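# Move the round-nosed sand core from mould to board

## Task

Lift the long, round-nosed sand core out of its seat in the mould and set it on the empty plywood board next to the mould so that its flat block faces down, then open the gripper and release it.

## Robot and tools

Robot: two six-joint arms, left_arm and right_arm, each with a parallel gripper. Joint order in every row and every per-joint list is fixed: waist, shoulder, elbow, wrist pitch, wrist yaw, wrist roll. Stated ranges in radians: waist -2.618 to 3.054, shoulder 0.000 to 3.142, elbow 0.000 to 3.142, wrist pitch -1.571 to 1.571, wrist yaw -1.571 to 1.571, wrist roll -2.094 to 2.094. The true ends may sit up to 0.036 rad either way.

Frames: one world frame for both arms. Its origin is on the table surface midway between the arms, +x points out across the table, +z points up, and left_arm sits on the +y side. The names left and right do not refer to image sides. In a gripper's own frame the fingers point along +z and close along y. The reported end_effector_position is the point between the finger pads, about 1 cm short of the tips, in metres; orientation is a wxyz quaternion. Reported hand positions can be a little off, more so when the arm is stretched.

Row format (used by both motion tools): one flat list covering both arms, 14 numbers each in [-1, 1]: left_arm's 6 joint values then its opening, then right_arm's 6 joint values then its opening. Joint values are scaled displacements, not angles: 1.0 equals 1.202 rad for waist, 1.258 shoulder, 1.238 elbow, 2.073 wrist pitch, 2.022 for both wrist yaw and wrist roll. The opening is absolute, not an offset: +1 fully open, -1 closed. Optionally 12 more numbers in 0 to 1 may follow: stiffness multipliers for each joint's position gain, left's 6 then right's 6, lasting until replaced.

execute_actions(actions): a list of actions run one after another; each action is up to 15 rows, one row per 1/30 s step, and a short action repeats its last row to fill 15 steps. Displacements in every row of an action are offsets from the joint angles at that action's start (for the first action, the last reported angles), not from the previous row. An empty list just returns the current state and images. If a row would push a joint more than 0.036 rad outward beyond its range, that action is rejected for both arms; if the first action fails this or any action is malformed, nothing runs.

move(target, speed, blocking): target is one row as above, offsets measured from the Joint positions in the latest result that lists them. All joints travel proportionally so they finish together, so the hand sweeps a curve. speed is the top rate in rad/s of whichever joint has farthest to go, 0.01 to 2, default 0.5; paths last between 0.5 and 10 s. Moves ignore obstacles and the other arm. blocking=false returns after 0.5 s while motion continues; then use wait(0) or stop before sending anything else. The result adds a move: line with the outcome (done, off_target, moving, held, fault), limits=held or limits=none, and each arm's joint farthest from its aim.

wait(seconds): 0 to 10; arms keep their last command. stop(): brakes a running move; fast moves need room to stop. zoom_image(camera, region): camera is cam_left_wrist or cam_right_wrist (both 504x504); region is [x0, y0, x1, y1] pixels from the top-left, no larger than 504 by 504. finished_scene(scene): ends the current scene, given its number; irreversible, so call it only after the core rests on the board and the gripper has let go.

Results: the state line gives each gripper's pose; Joint positions and Joint velocities list each arm's six joints (rad, rad/s) plus the finger gap in metres (0.094 m is fully open); Joint targets shows what the joints are currently driven toward; grip_measured gives the finger opening on the command scale. Step readings list joint angles at some steps, with HELD marking steps where an arm was held back. Other lines: joint sent to its limit, joint command not followed (clearance check altered targets), FAULT, MOTOR HOT, OVER-TEMPERATURE FAULT. Camera calibration (intrinsics and world-to-camera transforms) is supplied per camera and may be slightly off.

Motion limits: each step the joint target is clamped near the measured angle (waist 0.202, shoulder 0.258, elbow 0.238, wrist pitch 0.573, wrist yaw and roll 0.522 rad), and targets that would shift a hand more than 70 mm are scaled back, so large changes take several actions; finish unfinished motion with a fresh command. Zero offsets can let an arm sag; to hold it, command back to the desired angles first, then zeros.

Gripping: to hold the core, command an opening below grip_measured, about 0.03 lower for a firm grip. Readings can be off by about 1 mm. Pads push up to roughly 50 to 62 N.

Avoid: dropping or slamming the core, pushing hard into the mould or table, knocking anything off the table, arms striking or pressing each other, and long heavy holding that heats motors. Brief external tugs on the held part may occur.

Each tool is called after "Call:" by a JSON object that holds its "op" and its "data", one argument or row to a line.

## Session

Call:
{"op": "execute_actions", "data": {
  "actions": []
}}

Scene clock: 0.00 s.
left_arm: end_effector_position=(+0.3886, +0.2815, +0.3553) grip_measured=+1.000 end_effector_quat_wxyz=(+0.686, -0.059, +0.719, +0.100) | right_arm: end_effector_position=(+0.3618, -0.4186, +0.1044) grip_measured=+1.000 end_effector_quat_wxyz=(+0.071, +0.653, +0.710, +0.254)
Joint names: [waist, shoulder, elbow, wrist pitch, wrist yaw, wrist roll]
Joint positions: left_arm=[-0.556  1.104  0.91   0.143 -0.697  0.031  0.094] | right_arm=[-0.809  1.951  1.562 -0.957 -0.488  0.925  0.094]
Joint velocities: left_arm=[-0.007 -0.017 -0.022 -0.066 -0.022  0.022  0.   ] | right_arm=[ 0.002 -0.007 -0.002 -0.066 -0.007 -0.007  0.   ]
Joint torques (N m, as the arm reports them, + toward a larger angle): no reading
Motor temperatures (°C, as the motors report them): left_arm=[28 27 27 26 29 27] | right_arm=[27 28 27 29 26 27]
Joint targets: left_arm=[-0.556 1.099 0.913 0.129 -0.697 0.030] | right_arm=[-0.809 1.946 1.567 -0.960 -0.490 0.921]
Joint stiffness scale: left_arm=[1. 1. 1. 1. 1. 1.] | right_arm=[1. 1. 1. 1. 1. 1.]

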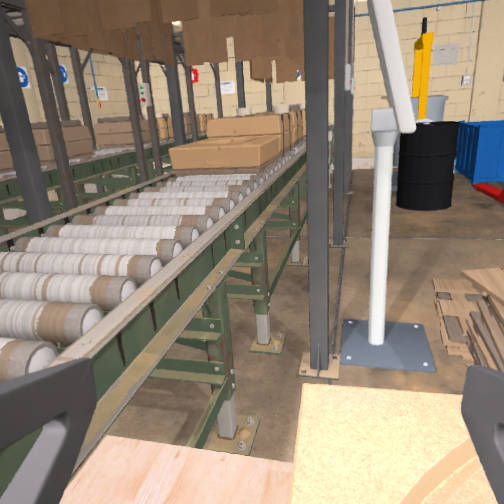

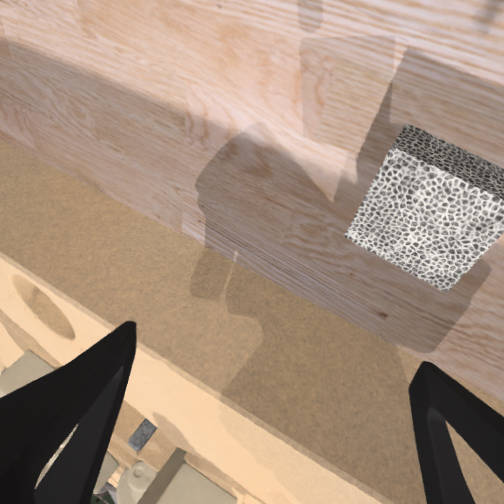

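Call:
{"op": "move", "data": {
  "target": [0,0,0.1,-0.62,0.345,0,1,0.7,-0.67,-0.42,-0.1,0.241,-0.457,1],
  "speed": 1.2
}}

Scene clock: 2.97 s.
left_arm: end_effector_position=(+0.2282, +0.2358, +0.1588) grip_measured=+1.000 end_effector_quat_wxyz=(+0.175, +0.244, +0.953, -0.037) | right_arm: end_effector_position=(+0.2084, -0.1917, +0.1668) grip_measured=+1.000 end_effector_quat_wxyz=(+0.175, -0.101, +0.979, +0.023)
Joint names: [waist, shoulder, elbow, wrist pitch, wrist yaw, wrist roll]
Joint positions: left_arm=[-0.556  1.104  1.012 -1.12  -0.005  0.031  0.094] | right_arm=[ 0.024  1.13   1.058 -1.144 -0.006  0.012  0.094]
Joint velocities: left_arm=[-0.007  0.002 -0.022  0.007 -0.066 -0.051  0.   ] | right_arm=[-0.002 -0.002  0.007  0.051 -0.051  0.11   0.   ]
Joint torques (N m, as the arm reports them, + toward a larger angle): left_arm=[-0.01 -2.7   8.49  0.41  0.12 -0.04] | right_arm=[ 0.68 -4.48  5.34  0.57  0.04 -0.08]
Motor temperatures (°C, as the motors report them): left_arm=[28 27 28 26 29 27] | right_arm=[27 29 27 29 26 27]
Joint targets: left_arm=[-0.556 1.104 1.033 -1.143 0.001 0.031] | right_arm=[0.033 1.108 1.042 -1.164 -0.000 0.001]
Joint stiffness scale: left_arm=[1. 1. 1. 1. 1. 1.] | right_arm=[1. 1. 1. 1. 1. 1.]
move: off_target (left_arm, right_arm); limits=none; left_arm: farthest joint: the elbow, 0.022 radians from its target (0.124 radians at the start); right_arm: farthest joint: the shoulder, 0.022 radians from its target (0.843 radians at the start)
camera_calibration (this result's frames):
cam_left_wrist: T_world_to_cam=[[-0.449739, -0.892472, -0.0350453, 0.32818], [-0.890953, 0.451039, -0.0525943, 0.139101], [0.0627457, 0.00757002, -0.998001, 0.246272], [0, 0, 0, 1]] pos_world=[0.256076, 0.228288, 0.264597]
cam_right_wrist: T_world_to_cam=[[0.35911, -0.933121, 0.018014, -0.249536], [-0.918497, -0.349927, 0.184161, 0.13505], [-0.165541, -0.0826798, -0.982731, 0.309256], [0, 0, 0, 1]] pos_world=[0.264848, -0.160021, 0.28354]

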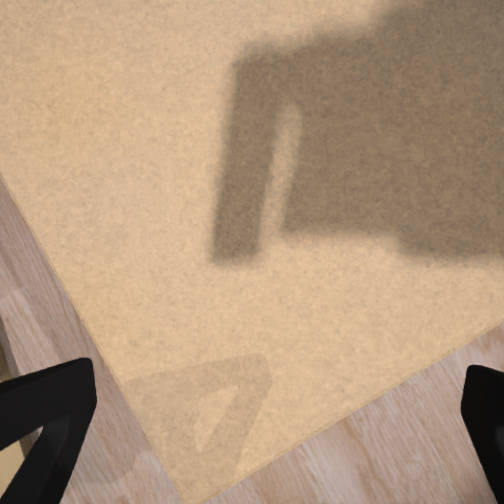

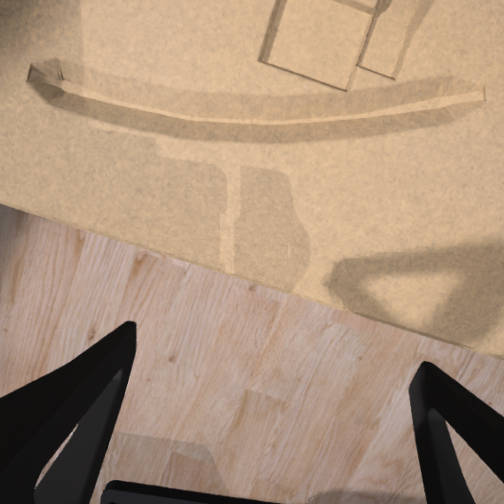

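Go higher.

Call:
{"op": "move", "data": {
  "target": [0.2,0,0.35,-0.05,0,0,1,0,0,0.35,-0.02,0,0,1],
  "speed": 1
}}

Scene clock: 5.10 s.
left_arm: end_effector_position=(+0.2820, +0.2777, +0.3003) grip_measured=+1.000 end_effector_quat_wxyz=(+0.342, +0.128, +0.930, -0.034) | right_arm: end_effector_position=(+0.2530, -0.1820, +0.3152) grip_measured=+1.000 end_effector_quat_wxyz=(+0.366, -0.096, +0.925, +0.044)
Joint names: [waist, shoulder, elbow, wrist pitch, wrist yaw, wrist roll]
Joint positions: left_arm=[-0.329  1.104  1.432 -1.197 -0.004  0.031  0.094] | right_arm=[ 0.024  1.13   1.473 -1.159 -0.006  0.011  0.094]
Joint velocities: left_arm=[-0.007 -0.002 -0.007 -0.007  0.022 -0.037  0.   ] | right_arm=[-0.012 -0.012 -0.012 -0.022 -0.022 -0.007  0.   ]
Joint torques (N m, as the arm reports them, + toward a larger angle): left_arm=[ 1.08 -2.1   7.36  0.94  0.02 -0.02] | right_arm=[ 0.05 -1.94  7.42  1.23 -0.02  0.01]
Motor temperatures (°C, as the motors report them): left_arm=[28 27 28 26 29 27] | right_arm=[27 29 27 29 26 27]
Joint targets: left_arm=[-0.316 1.104 1.445 -1.223 -0.005 0.031] | right_arm=[0.024 1.130 1.492 -1.185 -0.006 0.011]
Joint stiffness scale: left_arm=[1. 1. 1. 1. 1. 1.] | right_arm=[1. 1. 1. 1. 1. 1.]
move: off_target (left_arm, right_arm); limits=none; left_arm: farthest joint: the wrist pitch, 0.027 radians from its target (0.103 radians at the start); right_arm: farthest joint: the wrist pitch, 0.026 radians from its target (0.042 radians at the start)
camera_calibration (this result's frames):
cam_left_wrist: T_world_to_cam=[[-0.225896, -0.973658, -0.0310167, 0.352903], [-0.89598, 0.22016, -0.38568, 0.341153], [0.382348, -0.0593331, -0.922111, 0.289438], [0, 0, 0, 1]] pos_world=[0.27472, 0.285671, 0.409416]
cam_right_wrist: T_world_to_cam=[[0.340936, -0.937, 0.0761216, -0.273606], [-0.913652, -0.349328, -0.207871, 0.274545], [0.221367, 0.00132206, -0.97519, 0.378392], [0, 0, 0, 1]] pos_world=[0.260358, -0.160962, 0.446901]

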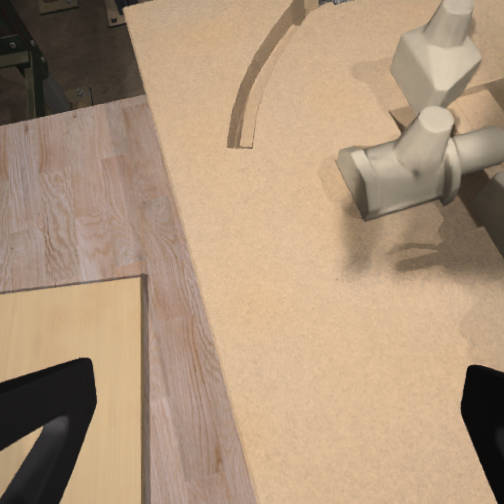

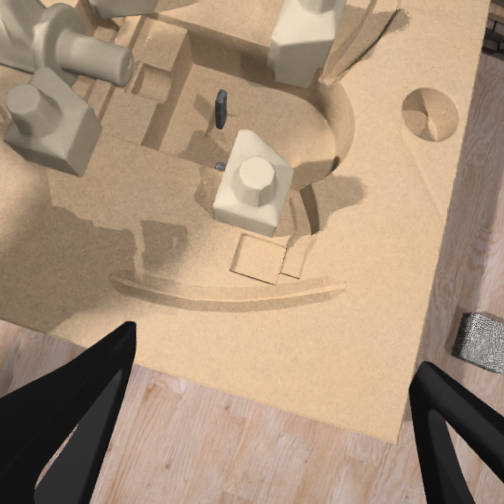

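Call:
{"op": "move", "data": {
  "target": [-0.217,0.583,0.39,0.06,0,0,1,0.2,0,0.015,0.05,0,0,1],
  "speed": 1
}}

Scene clock: 10.50 s.
left_arm: end_effector_position=(+0.4222, +0.1237, +0.2341) grip_measured=+1.000 end_effector_quat_wxyz=(+0.265, +0.250, +0.929, -0.060) | right_arm: end_effector_position=(+0.2452, -0.1128, +0.3313) grip_measured=+1.000 end_effector_quat_wxyz=(+0.399, -0.198, +0.890, +0.095)
Joint names: [waist, shoulder, elbow, wrist pitch, wrist yaw, wrist roll]
Joint positions: left_arm=[-0.582  1.841  1.895 -1.075 -0.005  0.031  0.094] | right_arm=[ 0.255  1.13   1.473 -1.069 -0.005  0.011  0.094]
Joint velocities: left_arm=[-0.002  0.002 -0.002  0.066 -0.022 -0.081  0.   ] | right_arm=[ 0.007 -0.002  0.007 -0.007  0.095 -0.081  0.   ]
Joint torques (N m, as the arm reports them, + toward a larger angle): left_arm=[ -0.52 -11.08   8.53   0.98   0.02  -0.02] | right_arm=[ 0.7  -2.04  7.53  1.77 -0.04  0.  ]
Motor temperatures (°C, as the motors report them): left_arm=[28 28 29 27 29 27] | right_arm=[27 28 28 30 26 27]
Joint targets: left_arm=[-0.589 1.837 1.915 -1.073 -0.004 0.031] | right_arm=[0.264 1.130 1.492 -1.056 -0.006 0.011]
Joint stiffness scale: left_arm=[1. 1. 1. 1. 1. 1.] | right_arm=[1. 1. 1. 1. 1. 1.]
move: done; limits=none; left_arm: farthest joint: the elbow, 0.020 radians from its target (0.483 radians at the start); right_arm: farthest joint: the elbow, 0.019 radians from its target (0.019 radians at the start)
camera_calibration (this result's frames):
cam_left_wrist: T_world_to_cam=[[-0.46678, -0.883721, -0.0339458, 0.323843], [-0.854324, 0.460509, -0.240962, 0.393969], [0.228575, -0.0834755, -0.969941, 0.244697], [0, 0, 0, 1]] pos_world=[0.431809, 0.125187, 0.343266]
cam_right_wrist: T_world_to_cam=[[0.539049, -0.837635, 0.0882815, -0.248701], [-0.789269, -0.538939, -0.294277, 0.271696], [0.294075, 0.0889516, -0.951634, 0.379986], [0, 0, 0, 1]] pos_world=[0.236759, -0.0956937, 0.463518]

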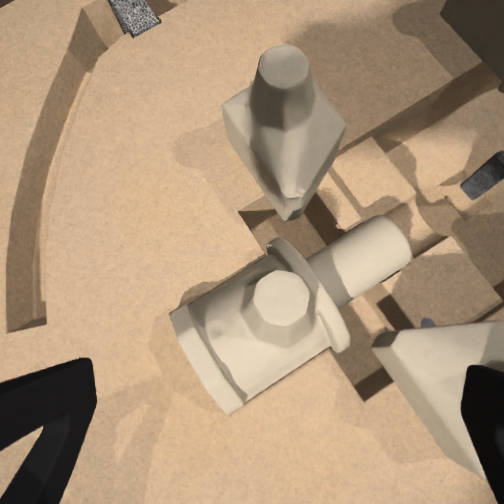

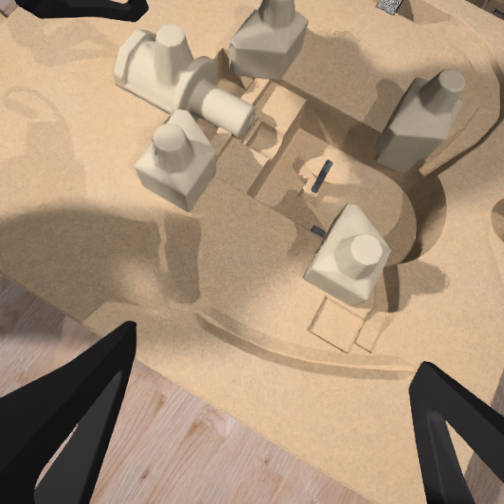

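Call:
{"op": "move", "data": {
  "target": [-0.005,0.068,-0.052,0.085,0,0,0.3,-0.4,-0.4,-0.4,0,0,0,1],
  "speed": 1
}}

Call:
{"op": "move", "data": {
  "target": [0,-0.006,-0.145,0.097,0,0,0.3,0,0,0,0,0,0,1],
  "speed": 0.25
}}

Scene clock: 15.17 s.
left_arm: end_effector_position=(+0.4532, +0.1069, +0.1996) grip_measured=+0.302 end_effector_quat_wxyz=(+0.282, +0.249, +0.924, -0.064) | right_arm: end_effector_position=(+0.1790, -0.2495, +0.2534) grip_measured=+1.000 end_effector_quat_wxyz=(+0.413, +0.016, +0.911, -0.002)
Joint names: [waist, shoulder, elbow, wrist pitch, wrist yaw, wrist roll]
Joint positions: left_arm=[-0.582  1.921  1.84  -0.904 -0.005  0.031  0.061] | right_arm=[-0.216  0.65   0.993 -1.063 -0.001  0.011  0.094]
Joint velocities: left_arm=[-0.007  0.012  0.007 -0.051 -0.007 -0.066  0.   ] | right_arm=[-0.002  0.002  0.002 -0.037 -0.037 -0.022  0.   ]
Joint torques (N m, as the arm reports them, + toward a larger angle): left_arm=[ -0.43 -11.45   6.49   1.07   0.04  -0.05] | right_arm=[-0.64 -0.31  5.11  1.6  -0.05  0.  ]
Motor temperatures (°C, as the motors report them): left_arm=[28 29 29 27 29 27] | right_arm=[27 28 28 31 26 27]
Joint targets: left_arm=[-0.588 1.927 1.831 -0.899 -0.005 0.031] | right_arm=[-0.226 0.626 0.978 -1.069 -0.005 0.011]
Joint stiffness scale: left_arm=[1. 1. 1. 1. 1. 1.] | right_arm=[1. 1. 1. 1. 1. 1.]
move: off_target (right_arm); limits=none; left_arm: farthest joint: the elbow, 0.009 radians from its target (0.064 radians at the start); right_arm: farthest joint: the shoulder, 0.023 radians from its target (0.503 radians at the start)
camera_calibration (this result's frames):
cam_left_wrist: T_world_to_cam=[[-0.465694, -0.88431, -0.0335228, 0.321774], [-0.845996, 0.455993, -0.276335, 0.423616], [0.259652, -0.100327, -0.960477, 0.1886], [0, 0, 0, 1]] pos_world=[0.459255, 0.110304, 0.308992]
cam_right_wrist: T_world_to_cam=[[0.0970732, -0.991087, 0.0912303, -0.280552], [-0.946534, -0.120265, -0.29935, 0.256795], [0.307653, -0.0572938, -0.949772, 0.298055], [0, 0, 0, 1]] pos_world=[0.178601, -0.230091, 0.385551]

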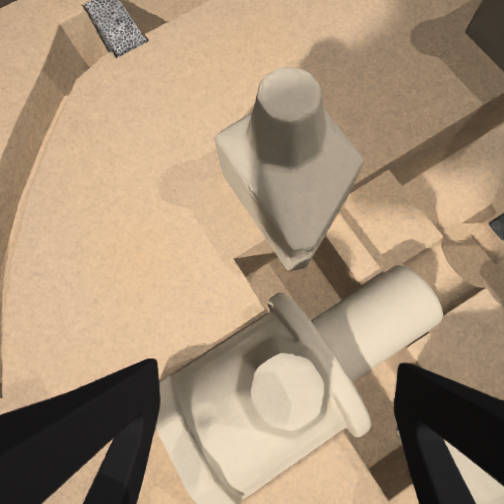

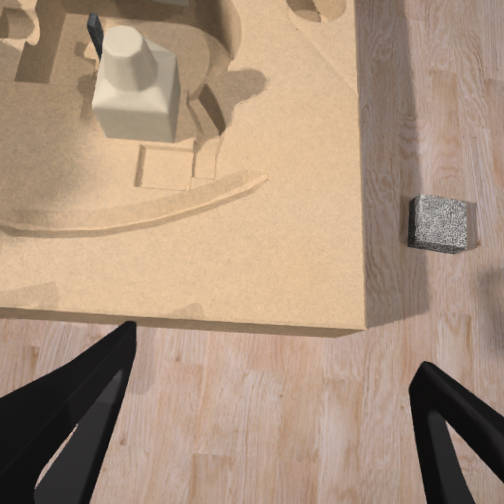

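Scene clock: 16.63 s.
left_arm: end_effector_position=(+0.4612, +0.1025, +0.1617) grip_measured=+0.302 end_effector_quat_wxyz=(+0.295, +0.248, +0.920, -0.067) | right_arm: end_effector_position=(+0.1790, -0.2495, +0.2534) grip_measured=+1.000 end_effector_quat_wxyz=(+0.413, +0.016, +0.911, -0.002)
Joint names: [waist, shoulder, elbow, wrist pitch, wrist yaw, wrist roll]
Joint positions: left_arm=[-0.582  1.921  1.673 -0.708 -0.005  0.031  0.061] | right_arm=[-0.216  0.65   0.993 -1.063 -0.001  0.011  0.094]
Joint velocities: left_arm=[-0.007 -0.022 -0.007 -0.007 -0.022 -0.037  0.   ] | right_arm=[-0.002 -0.002  0.007 -0.007 -0.037  0.007  0.   ]
Joint torques (N m, as the arm reports them, + toward a larger angle): left_arm=[  0.03 -12.65   6.35   1.12   0.06  -0.02] | right_arm=[ 0.04  1.89  6.2   1.65 -0.02  0.  ]
Motor temperatures (°C, as the motors report them): left_arm=[28 29 29 27 29 27] | right_arm=[27 28 28 32 26 27]
Joint targets: left_arm=[-0.582 1.913 1.660 -0.703 -0.005 0.031] | right_arm=[-0.216 0.650 0.993 -1.063 -0.001 0.011]
Joint stiffness scale: left_arm=[1. 1. 1. 1. 1. 1.] | right_arm=[1. 1. 1. 1. 1. 1.]
move: done; limits=none; left_arm: farthest joint: the elbow, 0.012 radians from its target (0.179 radians at the start); right_arm: farthest joint: the waist, 0.000 radians from its target (0.000 radians at the start)
camera_calibration (this result's frames):
cam_left_wrist: T_world_to_cam=[[-0.464845, -0.884771, -0.0331561, 0.319988], [-0.8386, 0.451982, -0.304078, 0.423409], [0.284025, -0.113544, -0.95207, 0.138421], [0, 0, 0, 1]] pos_world=[0.4645, 0.107459, 0.271145]
cam_right_wrist: T_world_to_cam=[[0.0970732, -0.991087, 0.0912303, -0.280552], [-0.946534, -0.120265, -0.29935, 0.256795], [0.307653, -0.0572938, -0.949772, 0.298055], [0, 0, 0, 1]] pos_world=[0.178601, -0.230091, 0.385551]

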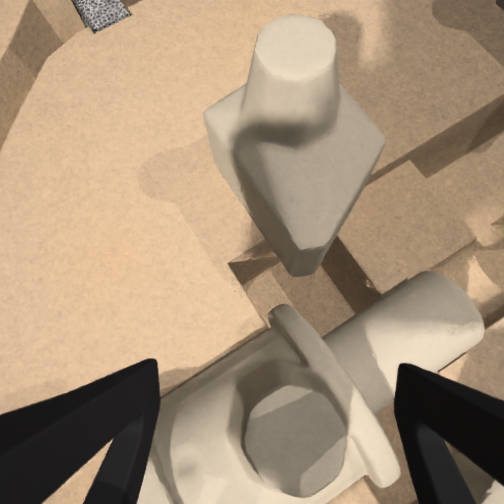

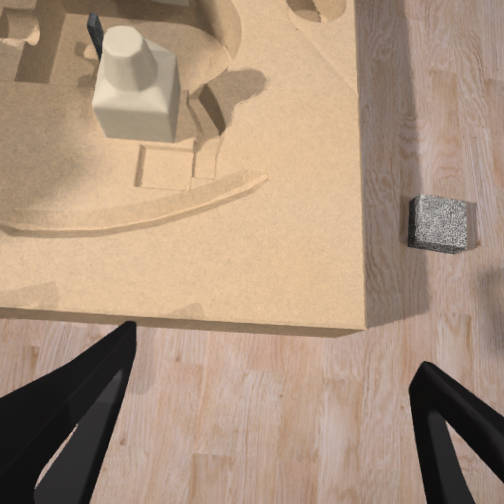

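Call:
{"op": "move", "data": {
  "target": [-0.013,0,-0.057,0,0,0,0.3,0,0,0,0,0,0,1],
  "speed": 0.15
}}

Call:
{"op": "move", "data": {
  "target": [0,0,0,0,0,0,-0.5,0,0,0,0,0,0,1]
}}

Scene clock: 18.73 s.
left_arm: end_effector_position=(+0.4509, +0.1082, +0.1397) grip_measured=+0.302 end_effector_quat_wxyz=(+0.270, +0.250, +0.928, -0.061) | right_arm: end_effector_position=(+0.1790, -0.2495, +0.2534) grip_measured=+1.000 end_effector_quat_wxyz=(+0.413, +0.016, +0.911, -0.002)
Joint names: [waist, shoulder, elbow, wrist pitch, wrist yaw, wrist roll]
Joint positions: left_arm=[-0.582  1.921  1.615 -0.705 -0.005  0.031  0.061] | right_arm=[-0.216  0.65   0.993 -1.063 -0.001  0.011  0.094]
Joint velocities: left_arm=[-0.007  0.002 -0.012 -0.037 -0.007 -0.007 -0.   ] | right_arm=[-0.012 -0.012 -0.012 -0.037  0.007 -0.037  0.   ]
Joint torques (N m, as the arm reports them, + toward a larger angle): left_arm=[ -1.29 -12.03   6.27   0.95   0.05  -0.03] | right_arm=[ 0.04  1.89  6.21  1.65 -0.02  0.01]
Motor temperatures (°C, as the motors report them): left_arm=[28 30 29 27 29 27] | right_arm=[27 28 29 32 26 27]
Joint targets: left_arm=[-0.598 1.921 1.602 -0.708 -0.005 0.031] | right_arm=[-0.216 0.650 0.993 -1.063 -0.001 0.011]
Joint stiffness scale: left_arm=[1. 1. 1. 1. 1. 1.] | right_arm=[1. 1. 1. 1. 1. 1.]
move: done; limits=none; left_arm: farthest joint: the waist, 0.015 radians from its target (0.015 radians at the start); right_arm: farthest joint: the waist, 0.000 radians from its target (0.000 radians at the start)
camera_calibration (this result's frames):
cam_left_wrist: T_world_to_cam=[[-0.466451, -0.8839, -0.0338228, 0.320136], [-0.851928, 0.45921, -0.251684, 0.40336], [0.237995, -0.0885834, -0.967218, 0.141209], [0, 0, 0, 1]] pos_world=[0.459354, 0.11025, 0.248926]
cam_right_wrist: T_world_to_cam=[[0.0970732, -0.991087, 0.0912303, -0.280552], [-0.946534, -0.120265, -0.29935, 0.256795], [0.307653, -0.0572938, -0.949772, 0.298055], [0, 0, 0, 1]] pos_world=[0.178601, -0.230091, 0.385551]

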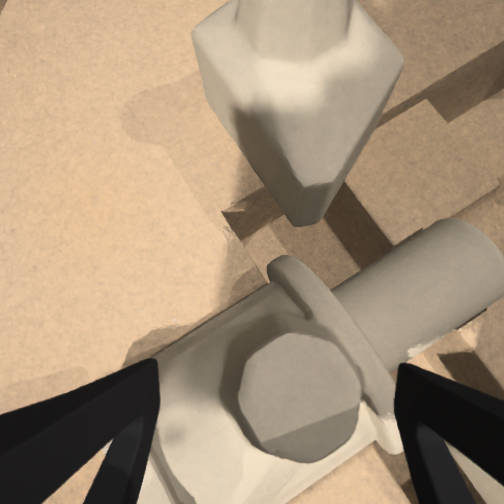

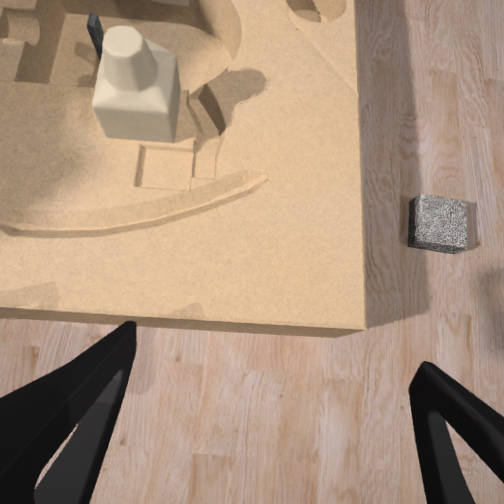

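Scene clock: 19.23 s.
left_arm: end_effector_position=(+0.4491, +0.1045, +0.1398) grip_measured=-0.319 end_effector_quat_wxyz=(+0.269, +0.254, +0.927, -0.068) | right_arm: end_effector_position=(+0.1790, -0.2495, +0.2534) grip_measured=+1.000 end_effector_quat_wxyz=(+0.413, +0.016, +0.911, -0.002)
Joint names: [waist, shoulder, elbow, wrist pitch, wrist yaw, wrist roll]
Joint positions: left_arm=[-0.586  1.921  1.615 -0.704  0.007  0.032  0.032] | right_arm=[-0.216  0.65   0.993 -1.063 -0.001  0.011  0.094]
Joint velocities: left_arm=[0.017 0.017 0.007 0.037 0.037 0.037 0.   ] | right_arm=[-0.007 -0.002  0.002 -0.022  0.051  0.007  0.   ]
Joint torques (N m, as the arm reports them, + toward a larger angle): left_arm=[  0.3  -12.04   7.24   1.    -0.07  -0.06] | right_arm=[ 0.03  1.9   6.23  1.65 -0.01  0.  ]
Motor temperatures (°C, as the motors report them): left_arm=[28 30 29 27 29 27] | right_arm=[27 28 29 32 26 27]
Joint targets: left_arm=[-0.582 1.921 1.615 -0.705 -0.005 0.031] | right_arm=[-0.216 0.650 0.993 -1.063 -0.001 0.011]
Joint stiffness scale: left_arm=[1. 1. 1. 1. 1. 1.] | right_arm=[1. 1. 1. 1. 1. 1.]
move: done; limits=none; left_arm: farthest joint: the wrist yaw, 0.012 radians from its target (0.000 radians at the start); right_arm: farthest joint: the waist, 0.000 radians from its target (0.000 radians at the start)
camera_calibration (this result's frames):
cam_left_wrist: T_world_to_cam=[[-0.476216, -0.879004, -0.0238882, 0.318564], [-0.847804, 0.466183, -0.252789, 0.40119], [0.233339, -0.10013, -0.967226, 0.14474], [0, 0, 0, 1]] pos_world=[0.458062, 0.107484, 0.249023]
cam_right_wrist: T_world_to_cam=[[0.0970732, -0.991087, 0.0912303, -0.280552], [-0.946534, -0.120265, -0.29935, 0.256795], [0.307653, -0.0572938, -0.949772, 0.298055], [0, 0, 0, 1]] pos_world=[0.178601, -0.230091, 0.385551]

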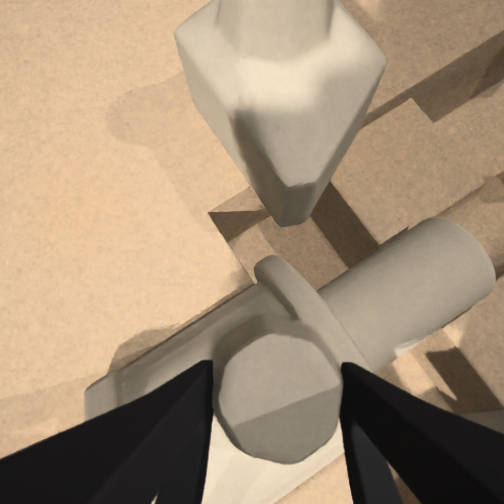

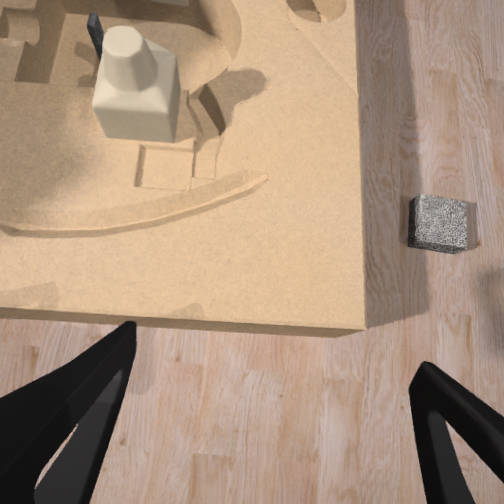

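Call:
{"op": "move", "data": {
  "target": [0,0.01,0.27,-0.155,0,0,-0.37,0.55,0.3,0.3,0.15,0,0,1],
  "speed": 0.35
}}

Call:
{"op": "move", "data": {
  "target": [0.62,0,0.015,0,0,0,-0.37,0,0,0,0,0,0,1]
}}

Scene clock: 22.60 s.
left_arm: end_effector_position=(+0.4456, +0.1083, +0.1505) grip_measured=-0.329 end_effector_quat_wxyz=(+0.205, +0.258, +0.943, -0.047) | right_arm: end_effector_position=(+0.2292, -0.0581, +0.3715) grip_measured=+1.000 end_effector_quat_wxyz=(+0.509, -0.256, +0.805, +0.168)
Joint names: [waist, shoulder, elbow, wrist pitch, wrist yaw, wrist roll]
Joint positions: left_arm=[-0.586  2.026  1.871 -0.991 -0.002  0.035  0.032] | right_arm=[ 0.436  1.013  1.337 -0.764  0.001  0.011  0.094]
Joint velocities: left_arm=[-0.007  0.002 -0.007  0.066 -0.007 -0.022  0.001] | right_arm=[ 0.002  0.007  0.007 -0.066 -0.037  0.066  0.   ]
Joint torques (N m, as the arm reports them, + toward a larger angle): left_arm=[  0.07 -20.48  13.1    0.41   0.12  -0.03] | right_arm=[ 0.67  0.08  8.44  2.05 -0.04  0.  ]
Motor temperatures (°C, as the motors report them): left_arm=[28 31 30 27 29 27] | right_arm=[27 28 29 33 26 27]
Joint targets: left_arm=[-0.586 1.933 1.950 -1.025 0.007 0.032] | right_arm=[0.445 1.027 1.365 -0.753 -0.001 0.011]
Joint stiffness scale: left_arm=[1. 1. 1. 1. 1. 1.] | right_arm=[1. 1. 1. 1. 1. 1.]
move: off_target (left_arm, right_arm); limits=none; left_arm: farthest joint: the shoulder, 0.093 radians from its target (0.013 radians at the start); right_arm: farthest joint: the elbow, 0.028 radians from its target (0.371 radians at the start)
camera_calibration (this result's frames):
cam_left_wrist: T_world_to_cam=[[-0.478433, -0.877466, -0.0339917, 0.322813], [-0.869964, 0.478897, -0.117563, 0.38733], [0.119436, -0.0266744, -0.992484, 0.202879], [0, 0, 0, 1]] pos_world=[0.467177, 0.103178, 0.257863]
cam_right_wrist: T_world_to_cam=[[0.652932, -0.747521, 0.122036, -0.231188], [-0.583655, -0.599255, -0.547942, 0.344014], [0.482729, 0.286542, -0.827567, 0.340135], [0, 0, 0, 1]] pos_world=[0.187543, -0.0641286, 0.498197]

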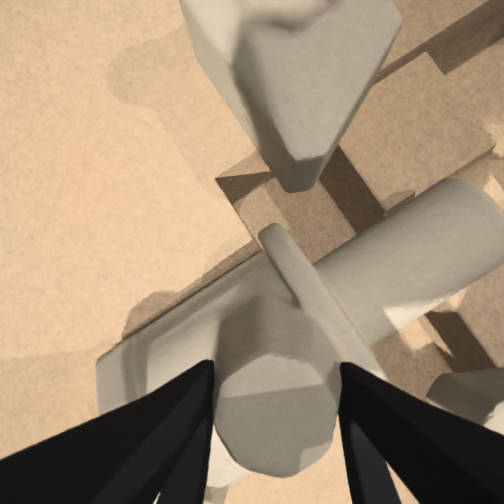

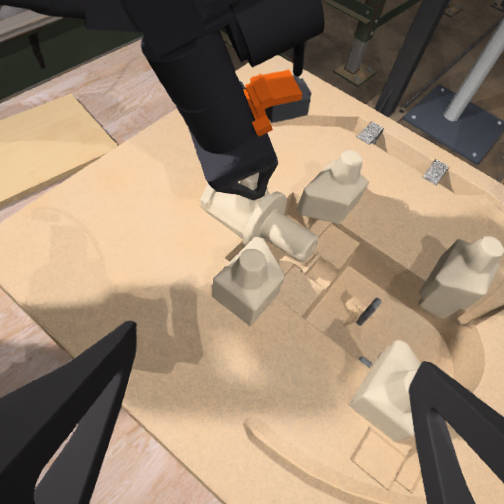

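Scene clock: 25.07 s.
left_arm: end_effector_position=(+0.4639, +0.1499, +0.1658) grip_measured=-0.333 end_effector_quat_wxyz=(+0.174, +0.174, +0.935, -0.257) | right_arm: end_effector_position=(+0.2292, -0.0581, +0.3715) grip_measured=+1.000 end_effector_quat_wxyz=(+0.509, -0.256, +0.805, +0.168)
Joint names: [waist, shoulder, elbow, wrist pitch, wrist yaw, wrist roll]
Joint positions: left_arm=[-0.319  2.033  1.868 -0.992  0.49   0.03   0.031] | right_arm=[ 0.436  1.013  1.337 -0.764  0.001  0.011  0.094]
Joint velocities: left_arm=[-0.002 -0.017 -0.002 -0.066 -0.022  0.066  0.001] | right_arm=[-0.012 -0.007 -0.007  0.007 -0.037  0.007  0.   ]
Joint torques (N m, as the arm reports them, + toward a larger angle): left_arm=[  8.36 -13.06   7.8    0.71  -2.35   0.01] | right_arm=[ 0.02 -1.27  6.49  1.93 -0.02  0.01]
Motor temperatures (°C, as the motors report them): left_arm=[28 31 30 27 30 27] | right_arm=[27 28 29 33 26 27]
Joint targets: left_arm=[-0.216 2.029 1.879 -0.992 0.238 0.033] | right_arm=[0.436 1.013 1.337 -0.764 0.001 0.011]
Joint stiffness scale: left_arm=[1. 1. 1. 1. 1. 1.] | right_arm=[1. 1. 1. 1. 1. 1.]
move: off_target (left_arm); limits=none; left_arm: farthest joint: the wrist yaw, 0.492 radians from its target (0.000 radians at the start); right_arm: farthest joint: the waist, 0.000 radians from its target (0.000 radians at the start)
camera_calibration (this result's frames):
cam_left_wrist: T_world_to_cam=[[-0.38848, -0.828125, 0.404096, 0.246823], [-0.920939, 0.363646, -0.140119, 0.429742], [-0.0309116, -0.426581, -0.903921, 0.332013], [0, 0, 0, 1]] pos_world=[0.501915, 0.189757, 0.260589]
cam_right_wrist: T_world_to_cam=[[0.652932, -0.747521, 0.122036, -0.231188], [-0.583655, -0.599255, -0.547942, 0.344014], [0.482729, 0.286542, -0.827567, 0.340135], [0, 0, 0, 1]] pos_world=[0.187543, -0.0641286, 0.498197]

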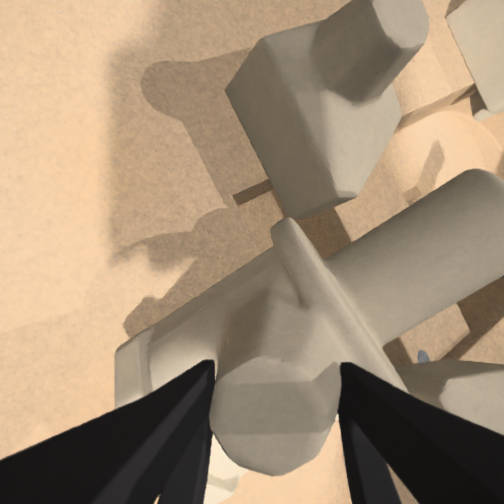

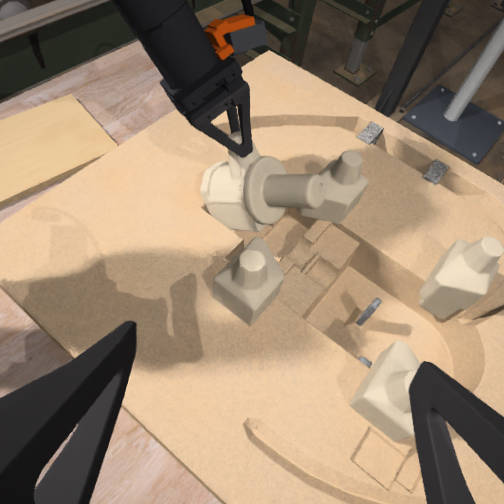

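Jammed, now tipped out partly. Lift up.

Call:
{"op": "move", "data": {
  "target": [-0.05,-0.1,0.1,0,-0.1,0,-0.4,0,0,0,0,0,0,1],
  "speed": 0.2
}}

Scene clock: 27.67 s.
left_arm: end_effector_position=(+0.4664, +0.1627, +0.2051) grip_measured=-0.338 end_effector_quat_wxyz=(+0.228, +0.183, +0.944, -0.154) | right_arm: end_effector_position=(+0.2292, -0.0581, +0.3715) grip_measured=+1.000 end_effector_quat_wxyz=(+0.509, -0.256, +0.805, +0.168)
Joint names: [waist, shoulder, elbow, wrist pitch, wrist yaw, wrist roll]
Joint positions: left_arm=[-0.373  1.963  1.945 -1.052  0.255  0.031  0.031] | right_arm=[ 0.436  1.013  1.337 -0.764  0.001  0.011  0.094]
Joint velocities: left_arm=[-0.002 -0.012  0.012 -0.066  0.007 -0.022 -0.001] | right_arm=[-0.007 -0.007 -0.007  0.022 -0.081  0.007  0.   ]
Joint torques (N m, as the arm reports them, + toward a larger angle): left_arm=[ -0.5  -16.64  10.7    1.48   0.52  -0.06] | right_arm=[ 0.04 -1.25  6.48  1.93 -0.01  0.  ]
Motor temperatures (°C, as the motors report them): left_arm=[28 32 30 28 31 27] | right_arm=[27 28 29 34 26 27]
Joint targets: left_arm=[-0.380 1.907 1.992 -0.992 0.288 0.029] | right_arm=[0.436 1.013 1.337 -0.764 0.001 0.011]
Joint stiffness scale: left_arm=[1. 1. 1. 1. 1. 1.] | right_arm=[1. 1. 1. 1. 1. 1.]
move: off_target (left_arm); limits=none; left_arm: farthest joint: the wrist pitch, 0.060 radians from its target (0.000 radians at the start); right_arm: farthest joint: the waist, 0.000 radians from its target (0.000 radians at the start)
camera_calibration (this result's frames):
cam_left_wrist: T_world_to_cam=[[-0.386566, -0.902019, 0.192169, 0.297159], [-0.915135, 0.349307, -0.201277, 0.445054], [0.11443, -0.253667, -0.960499, 0.288724], [0, 0, 0, 1]] pos_world=[0.489118, 0.185822, 0.309794]
cam_right_wrist: T_world_to_cam=[[0.652932, -0.747521, 0.122036, -0.231188], [-0.583655, -0.599255, -0.547942, 0.344014], [0.482729, 0.286542, -0.827567, 0.340135], [0, 0, 0, 1]] pos_world=[0.187543, -0.0641286, 0.498197]

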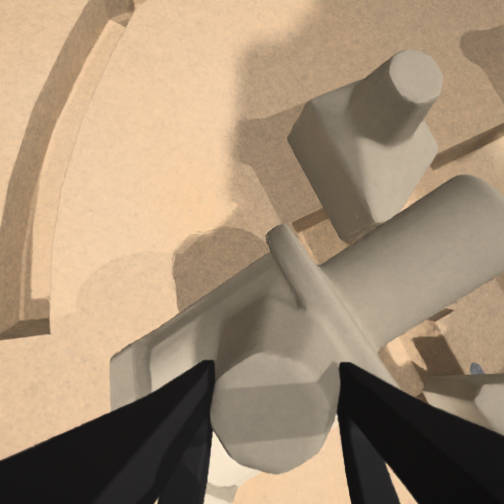

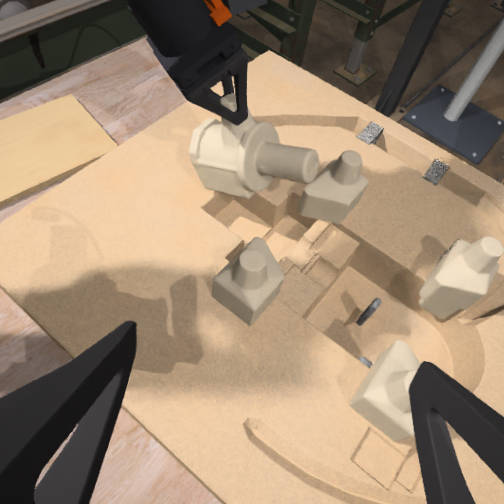

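Call:
{"op": "move", "data": {
  "target": [0.59,-0.41,-0.26,-0.06,-0.12,0,-0.4,0.15,0,0,0.05,0,0,1],
  "speed": 0.4
}}

Scene clock: 31.93 s.
left_arm: end_effector_position=(+0.3480, +0.4855, +0.2766) grip_measured=-0.398 end_effector_quat_wxyz=(+0.287, -0.180, +0.939, +0.056) | right_arm: end_effector_position=(+0.1998, -0.0107, +0.3927) grip_measured=+1.000 end_effector_quat_wxyz=(+0.528, -0.314, +0.756, +0.226)
Joint names: [waist, shoulder, elbow, wrist pitch, wrist yaw, wrist roll]
Joint positions: left_arm=[ 0.328  1.466  1.64  -1.152  0.017  0.029  0.028] | right_arm=[ 0.606  1.013  1.337 -0.671  0.001  0.011  0.094]
Joint velocities: left_arm=[-0.022 -0.022  0.002  0.007 -0.022 -0.022 -0.   ] | right_arm=[ 0.012 -0.032  0.002 -0.007  0.051 -0.022  0.   ]
Joint torques (N m, as the arm reports them, + toward a larger angle): left_arm=[ 0.68 -7.92  5.45  0.79  0.   -0.03] | right_arm=[ 0.72 -1.31  6.52  2.1  -0.01  0.  ]
Motor temperatures (°C, as the motors report them): left_arm=[28 32 30 28 30 27] | right_arm=[27 28 29 34 26 27]
Joint targets: left_arm=[0.336 1.447 1.623 -1.177 0.012 0.031] | right_arm=[0.616 1.013 1.337 -0.661 0.000 0.011]
Joint stiffness scale: left_arm=[1. 1. 1. 1. 1. 1.] | right_arm=[1. 1. 1. 1. 1. 1.]
move: off_target (left_arm); limits=none; left_arm: farthest joint: the wrist pitch, 0.024 radians from its target (0.210 radians at the start); right_arm: farthest joint: the wrist pitch, 0.011 radians from its target (0.104 radians at the start)
camera_calibration (this result's frames):
cam_left_wrist: T_world_to_cam=[[0.402701, -0.915234, -0.0133967, 0.317424], [-0.879439, -0.38281, -0.282918, 0.603926], [0.253808, 0.125713, -0.95905, 0.219761], [0, 0, 0, 1]] pos_world=[0.347513, 0.494079, 0.385876]
cam_right_wrist: T_world_to_cam=[[0.762396, -0.633952, 0.129838, -0.202866], [-0.43536, -0.650935, -0.621888, 0.365717], [0.478763, 0.417599, -0.772268, 0.338863], [0, 0, 0, 1]] pos_world=[0.151648, -0.032058, 0.515467]

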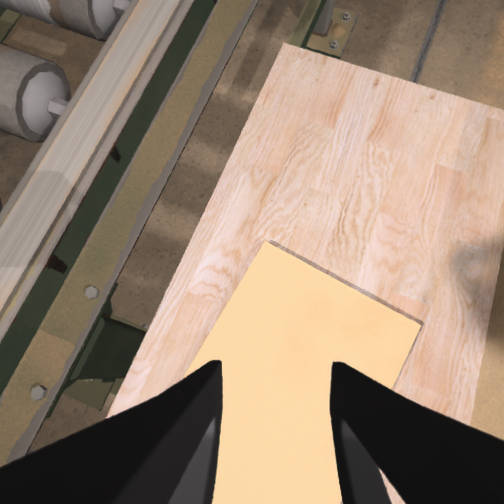

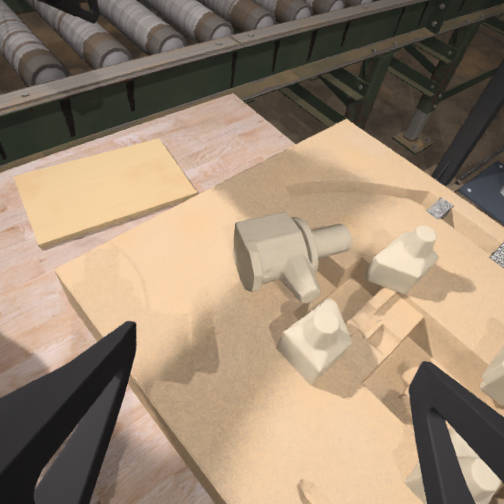

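Call:
{"op": "move", "data": {
  "target": [-0.69,0.12,0.1,-0.05,0,0,1,0,0,0,0,0,0,1],
  "speed": 1
}}

Call:
{"op": "zoom_image", "data": {
  "camera": "cam_right_wrist",
  "region": [200,180,400,330]
}}

Scene clock: 34.50 s.
left_arm: end_effector_position=(+0.3598, +0.1880, +0.2555) grip_measured=+1.000 end_effector_quat_wxyz=(+0.231, +0.216, +0.947, -0.055) | right_arm: end_effector_position=(+0.1998, -0.0107, +0.3928) grip_measured=+1.000 end_effector_quat_wxyz=(+0.528, -0.314, +0.756, +0.226)
Joint names: [waist, shoulder, elbow, wrist pitch, wrist yaw, wrist roll]
Joint positions: left_arm=[-0.499  1.603  1.743 -1.231  0.021  0.029  0.094] | right_arm=[ 0.606  1.013  1.337 -0.671  0.001  0.011  0.094]
Joint velocities: left_arm=[-0.002  0.007 -0.002  0.007  0.022  0.051  0.   ] | right_arm=[ 0.002 -0.022 -0.017 -0.095 -0.037 -0.022  0.   ]
Joint torques (N m, as the arm reports them, + toward a larger angle): left_arm=[-0.16 -6.54  8.31  0.63  0.03 -0.04] | right_arm=[ 0.05 -1.32  6.5   1.98 -0.01  0.  ]
Motor temperatures (°C, as the motors report them): left_arm=[28 32 30 28 30 27] | right_arm=[27 28 29 35 26 27]
Joint targets: left_arm=[-0.501 1.617 1.764 -1.255 0.018 0.029] | right_arm=[0.606 1.013 1.337 -0.671 0.001 0.011]
Joint stiffness scale: left_arm=[1. 1. 1. 1. 1. 1.] | right_arm=[1. 1. 1. 1. 1. 1.]
move: off_target (left_arm); limits=none; left_arm: farthest joint: the wrist pitch, 0.024 radians from its target (0.104 radians at the start); right_arm: farthest joint: the waist, 0.000 radians from its target (0.000 radians at the start)
camera_calibration (this result's frames):
cam_left_wrist: T_world_to_cam=[[-0.403595, -0.914875, -0.0107375, 0.329396], [-0.900496, 0.399274, -0.172301, 0.326742], [0.161921, -0.0598706, -0.984986, 0.308527], [0, 0, 0, 1]] pos_world=[0.377215, 0.189368, 0.363729]
cam_right_wrist: T_world_to_cam=[[0.762361, -0.633987, 0.129868, -0.202885], [-0.435195, -0.650765, -0.622182, 0.365881], [0.478968, 0.417809, -0.772026, 0.338777], [0, 0, 0, 1]] pos_world=[0.151638, -0.0320684, 0.515538]

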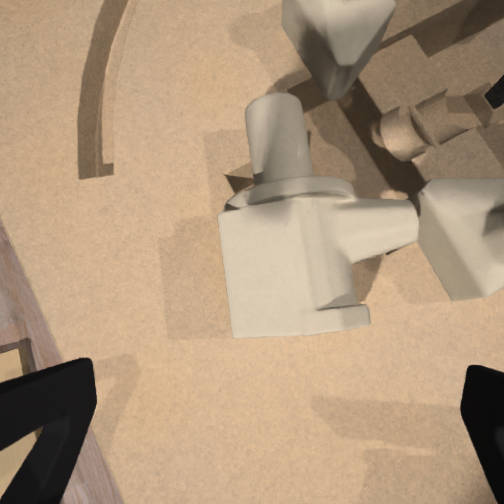

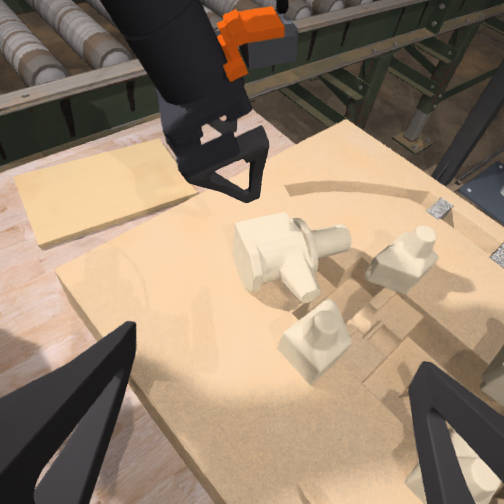

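Region (200, 180, 400, 330) of cam_right_wrist's 504x504 image, scaled by 2.520, with more detail than that image has; it fills the top 378 rows of this view, and the rest is white.

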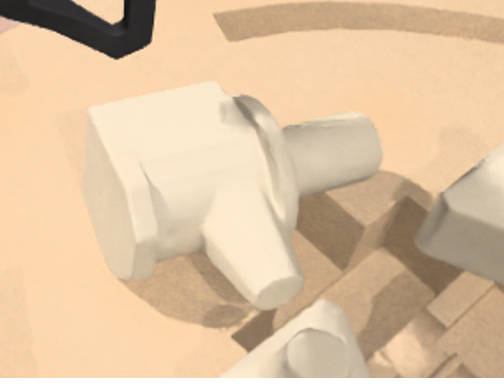

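Call:
{"op": "move", "data": {
  "target": [-0.035,-0.5,-1,0.9,0,0,1,0,0,0,0,0,0,1],
  "speed": 1.2
}}

Call:
{"op": "move", "data": {
  "target": [0,0.205,-0.2,0.015,0,0,1,0,0,0,0,0,0,1]
}}

Scene clock: 40.13 s.
left_arm: end_effector_position=(+0.3468, +0.1820, +0.3179) grip_measured=+1.000 end_effector_quat_wxyz=(+0.741, +0.160, +0.632, -0.162) | right_arm: end_effector_position=(+0.1998, -0.0107, +0.3928) grip_measured=+1.000 end_effector_quat_wxyz=(+0.528, -0.314, +0.756, +0.226)
Joint names: [waist, shoulder, elbow, wrist pitch, wrist yaw, wrist roll]
Joint positions: left_arm=[-0.528  0.999  0.518  0.633  0.021  0.029  0.094] | right_arm=[ 0.606  1.013  1.337 -0.671  0.001  0.011  0.094]
Joint velocities: left_arm=[ 0.017  0.012 -0.012  0.022  0.022  0.022  0.   ] | right_arm=[-0.007  0.007 -0.007 -0.037  0.051  0.007  0.   ]
Joint torques (N m, as the arm reports them, + toward a larger angle): left_arm=[-1.02 -4.7   6.57  1.59  0.02 -0.05] | right_arm=[ 0.03 -1.3   6.51  1.99 -0.01  0.01]
Motor temperatures (°C, as the motors report them): left_arm=[28 31 30 28 30 27] | right_arm=[27 28 29 35 26 27]
Joint targets: left_arm=[-0.541 0.974 0.504 0.634 0.021 0.029] | right_arm=[0.606 1.013 1.337 -0.671 0.001 0.011]
Joint stiffness scale: left_arm=[1. 1. 1. 1. 1. 1.] | right_arm=[1. 1. 1. 1. 1. 1.]
move: off_target (left_arm); limits=none; left_arm: farthest joint: the shoulder, 0.025 radians from its target (0.629 radians at the start); right_arm: farthest joint: the waist, 0.000 radians from its target (0.000 radians at the start)
camera_calibration (this result's frames):
cam_left_wrist: T_world_to_cam=[[-0.419694, -0.907652, -0.005108, 0.321865], [-0.137774, 0.0692665, -0.988039, 0.383031], [0.897149, -0.41397, -0.154122, -0.0829848], [0, 0, 0, 1]] pos_world=[0.262306, 0.231256, 0.367303]
cam_right_wrist: T_world_to_cam=[[0.762361, -0.633987, 0.129868, -0.202885], [-0.435195, -0.650765, -0.622182, 0.365881], [0.478968, 0.417809, -0.772026, 0.338777], [0, 0, 0, 1]] pos_world=[0.151638, -0.0320684, 0.515538]

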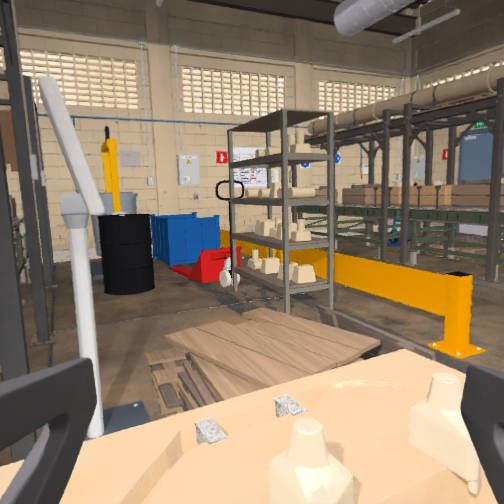

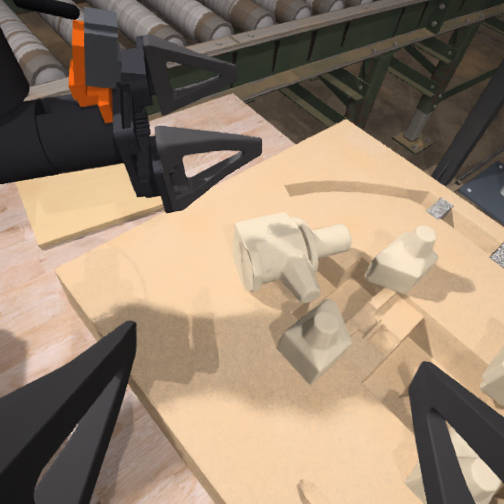

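Scene clock: 41.13 s.
left_arm: end_effector_position=(+0.3403, +0.1851, +0.1249) grip_measured=+1.000 end_effector_quat_wxyz=(+0.576, +0.194, +0.784, -0.129) | right_arm: end_effector_position=(+0.1998, -0.0107, +0.3928) grip_measured=+1.000 end_effector_quat_wxyz=(+0.528, -0.314, +0.756, +0.226)
Joint names: [waist, shoulder, elbow, wrist pitch, wrist yaw, wrist roll]
Joint positions: left_arm=[-0.528  1.248  0.276  0.664  0.021  0.029  0.094] | right_arm=[ 0.606  1.013  1.337 -0.671  0.001  0.011  0.094]
Joint velocities: left_arm=[ 0.022  0.007 -0.002  0.007 -0.007  0.007  0.   ] | right_arm=[-0.012 -0.012  0.002 -0.037 -0.007 -0.037  0.   ]
Joint torques (N m, as the arm reports them, + toward a larger angle): left_arm=[ 0.16 -3.06  6.13  1.68  0.02 -0.05] | right_arm=[ 0.02 -1.31  6.52  1.99 -0.02  0.  ]
Motor temperatures (°C, as the motors report them): left_arm=[28 31 30 28 30 27] | right_arm=[27 28 29 36 26 27]
Joint targets: left_arm=[-0.528 1.257 0.270 0.664 0.021 0.029] | right_arm=[0.606 1.013 1.337 -0.671 0.001 0.011]
Joint stiffness scale: left_arm=[1. 1. 1. 1. 1. 1.] | right_arm=[1. 1. 1. 1. 1. 1.]
move: done; limits=none; left_arm: farthest joint: the shoulder, 0.008 radians from its target (0.258 radians at the start); right_arm: farthest joint: the waist, 0.000 radians from its target (0.000 radians at the start)
camera_calibration (this result's frames):
cam_left_wrist: T_world_to_cam=[[-0.422642, -0.906254, -0.00883871, 0.322159], [-0.519405, 0.2502, -0.817079, 0.266258], [0.742692, -0.340741, -0.576458, -0.0138412], [0, 0, 0, 1]] pos_world=[0.284733, 0.220623, 0.212422]
cam_right_wrist: T_world_to_cam=[[0.762361, -0.633987, 0.129868, -0.202885], [-0.435195, -0.650765, -0.622182, 0.365881], [0.478968, 0.417809, -0.772026, 0.338777], [0, 0, 0, 1]] pos_world=[0.151638, -0.0320684, 0.515538]

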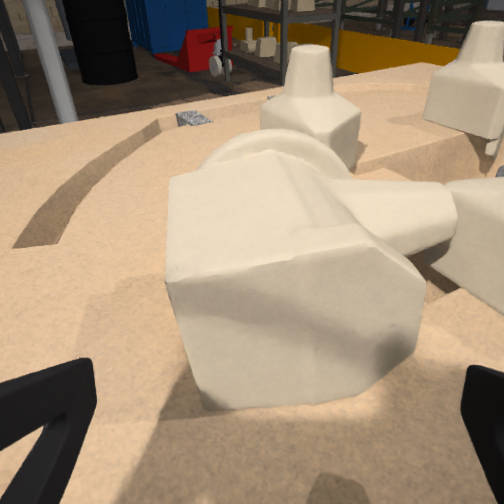

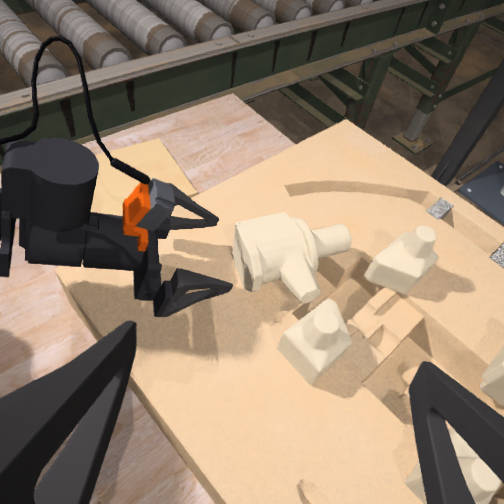

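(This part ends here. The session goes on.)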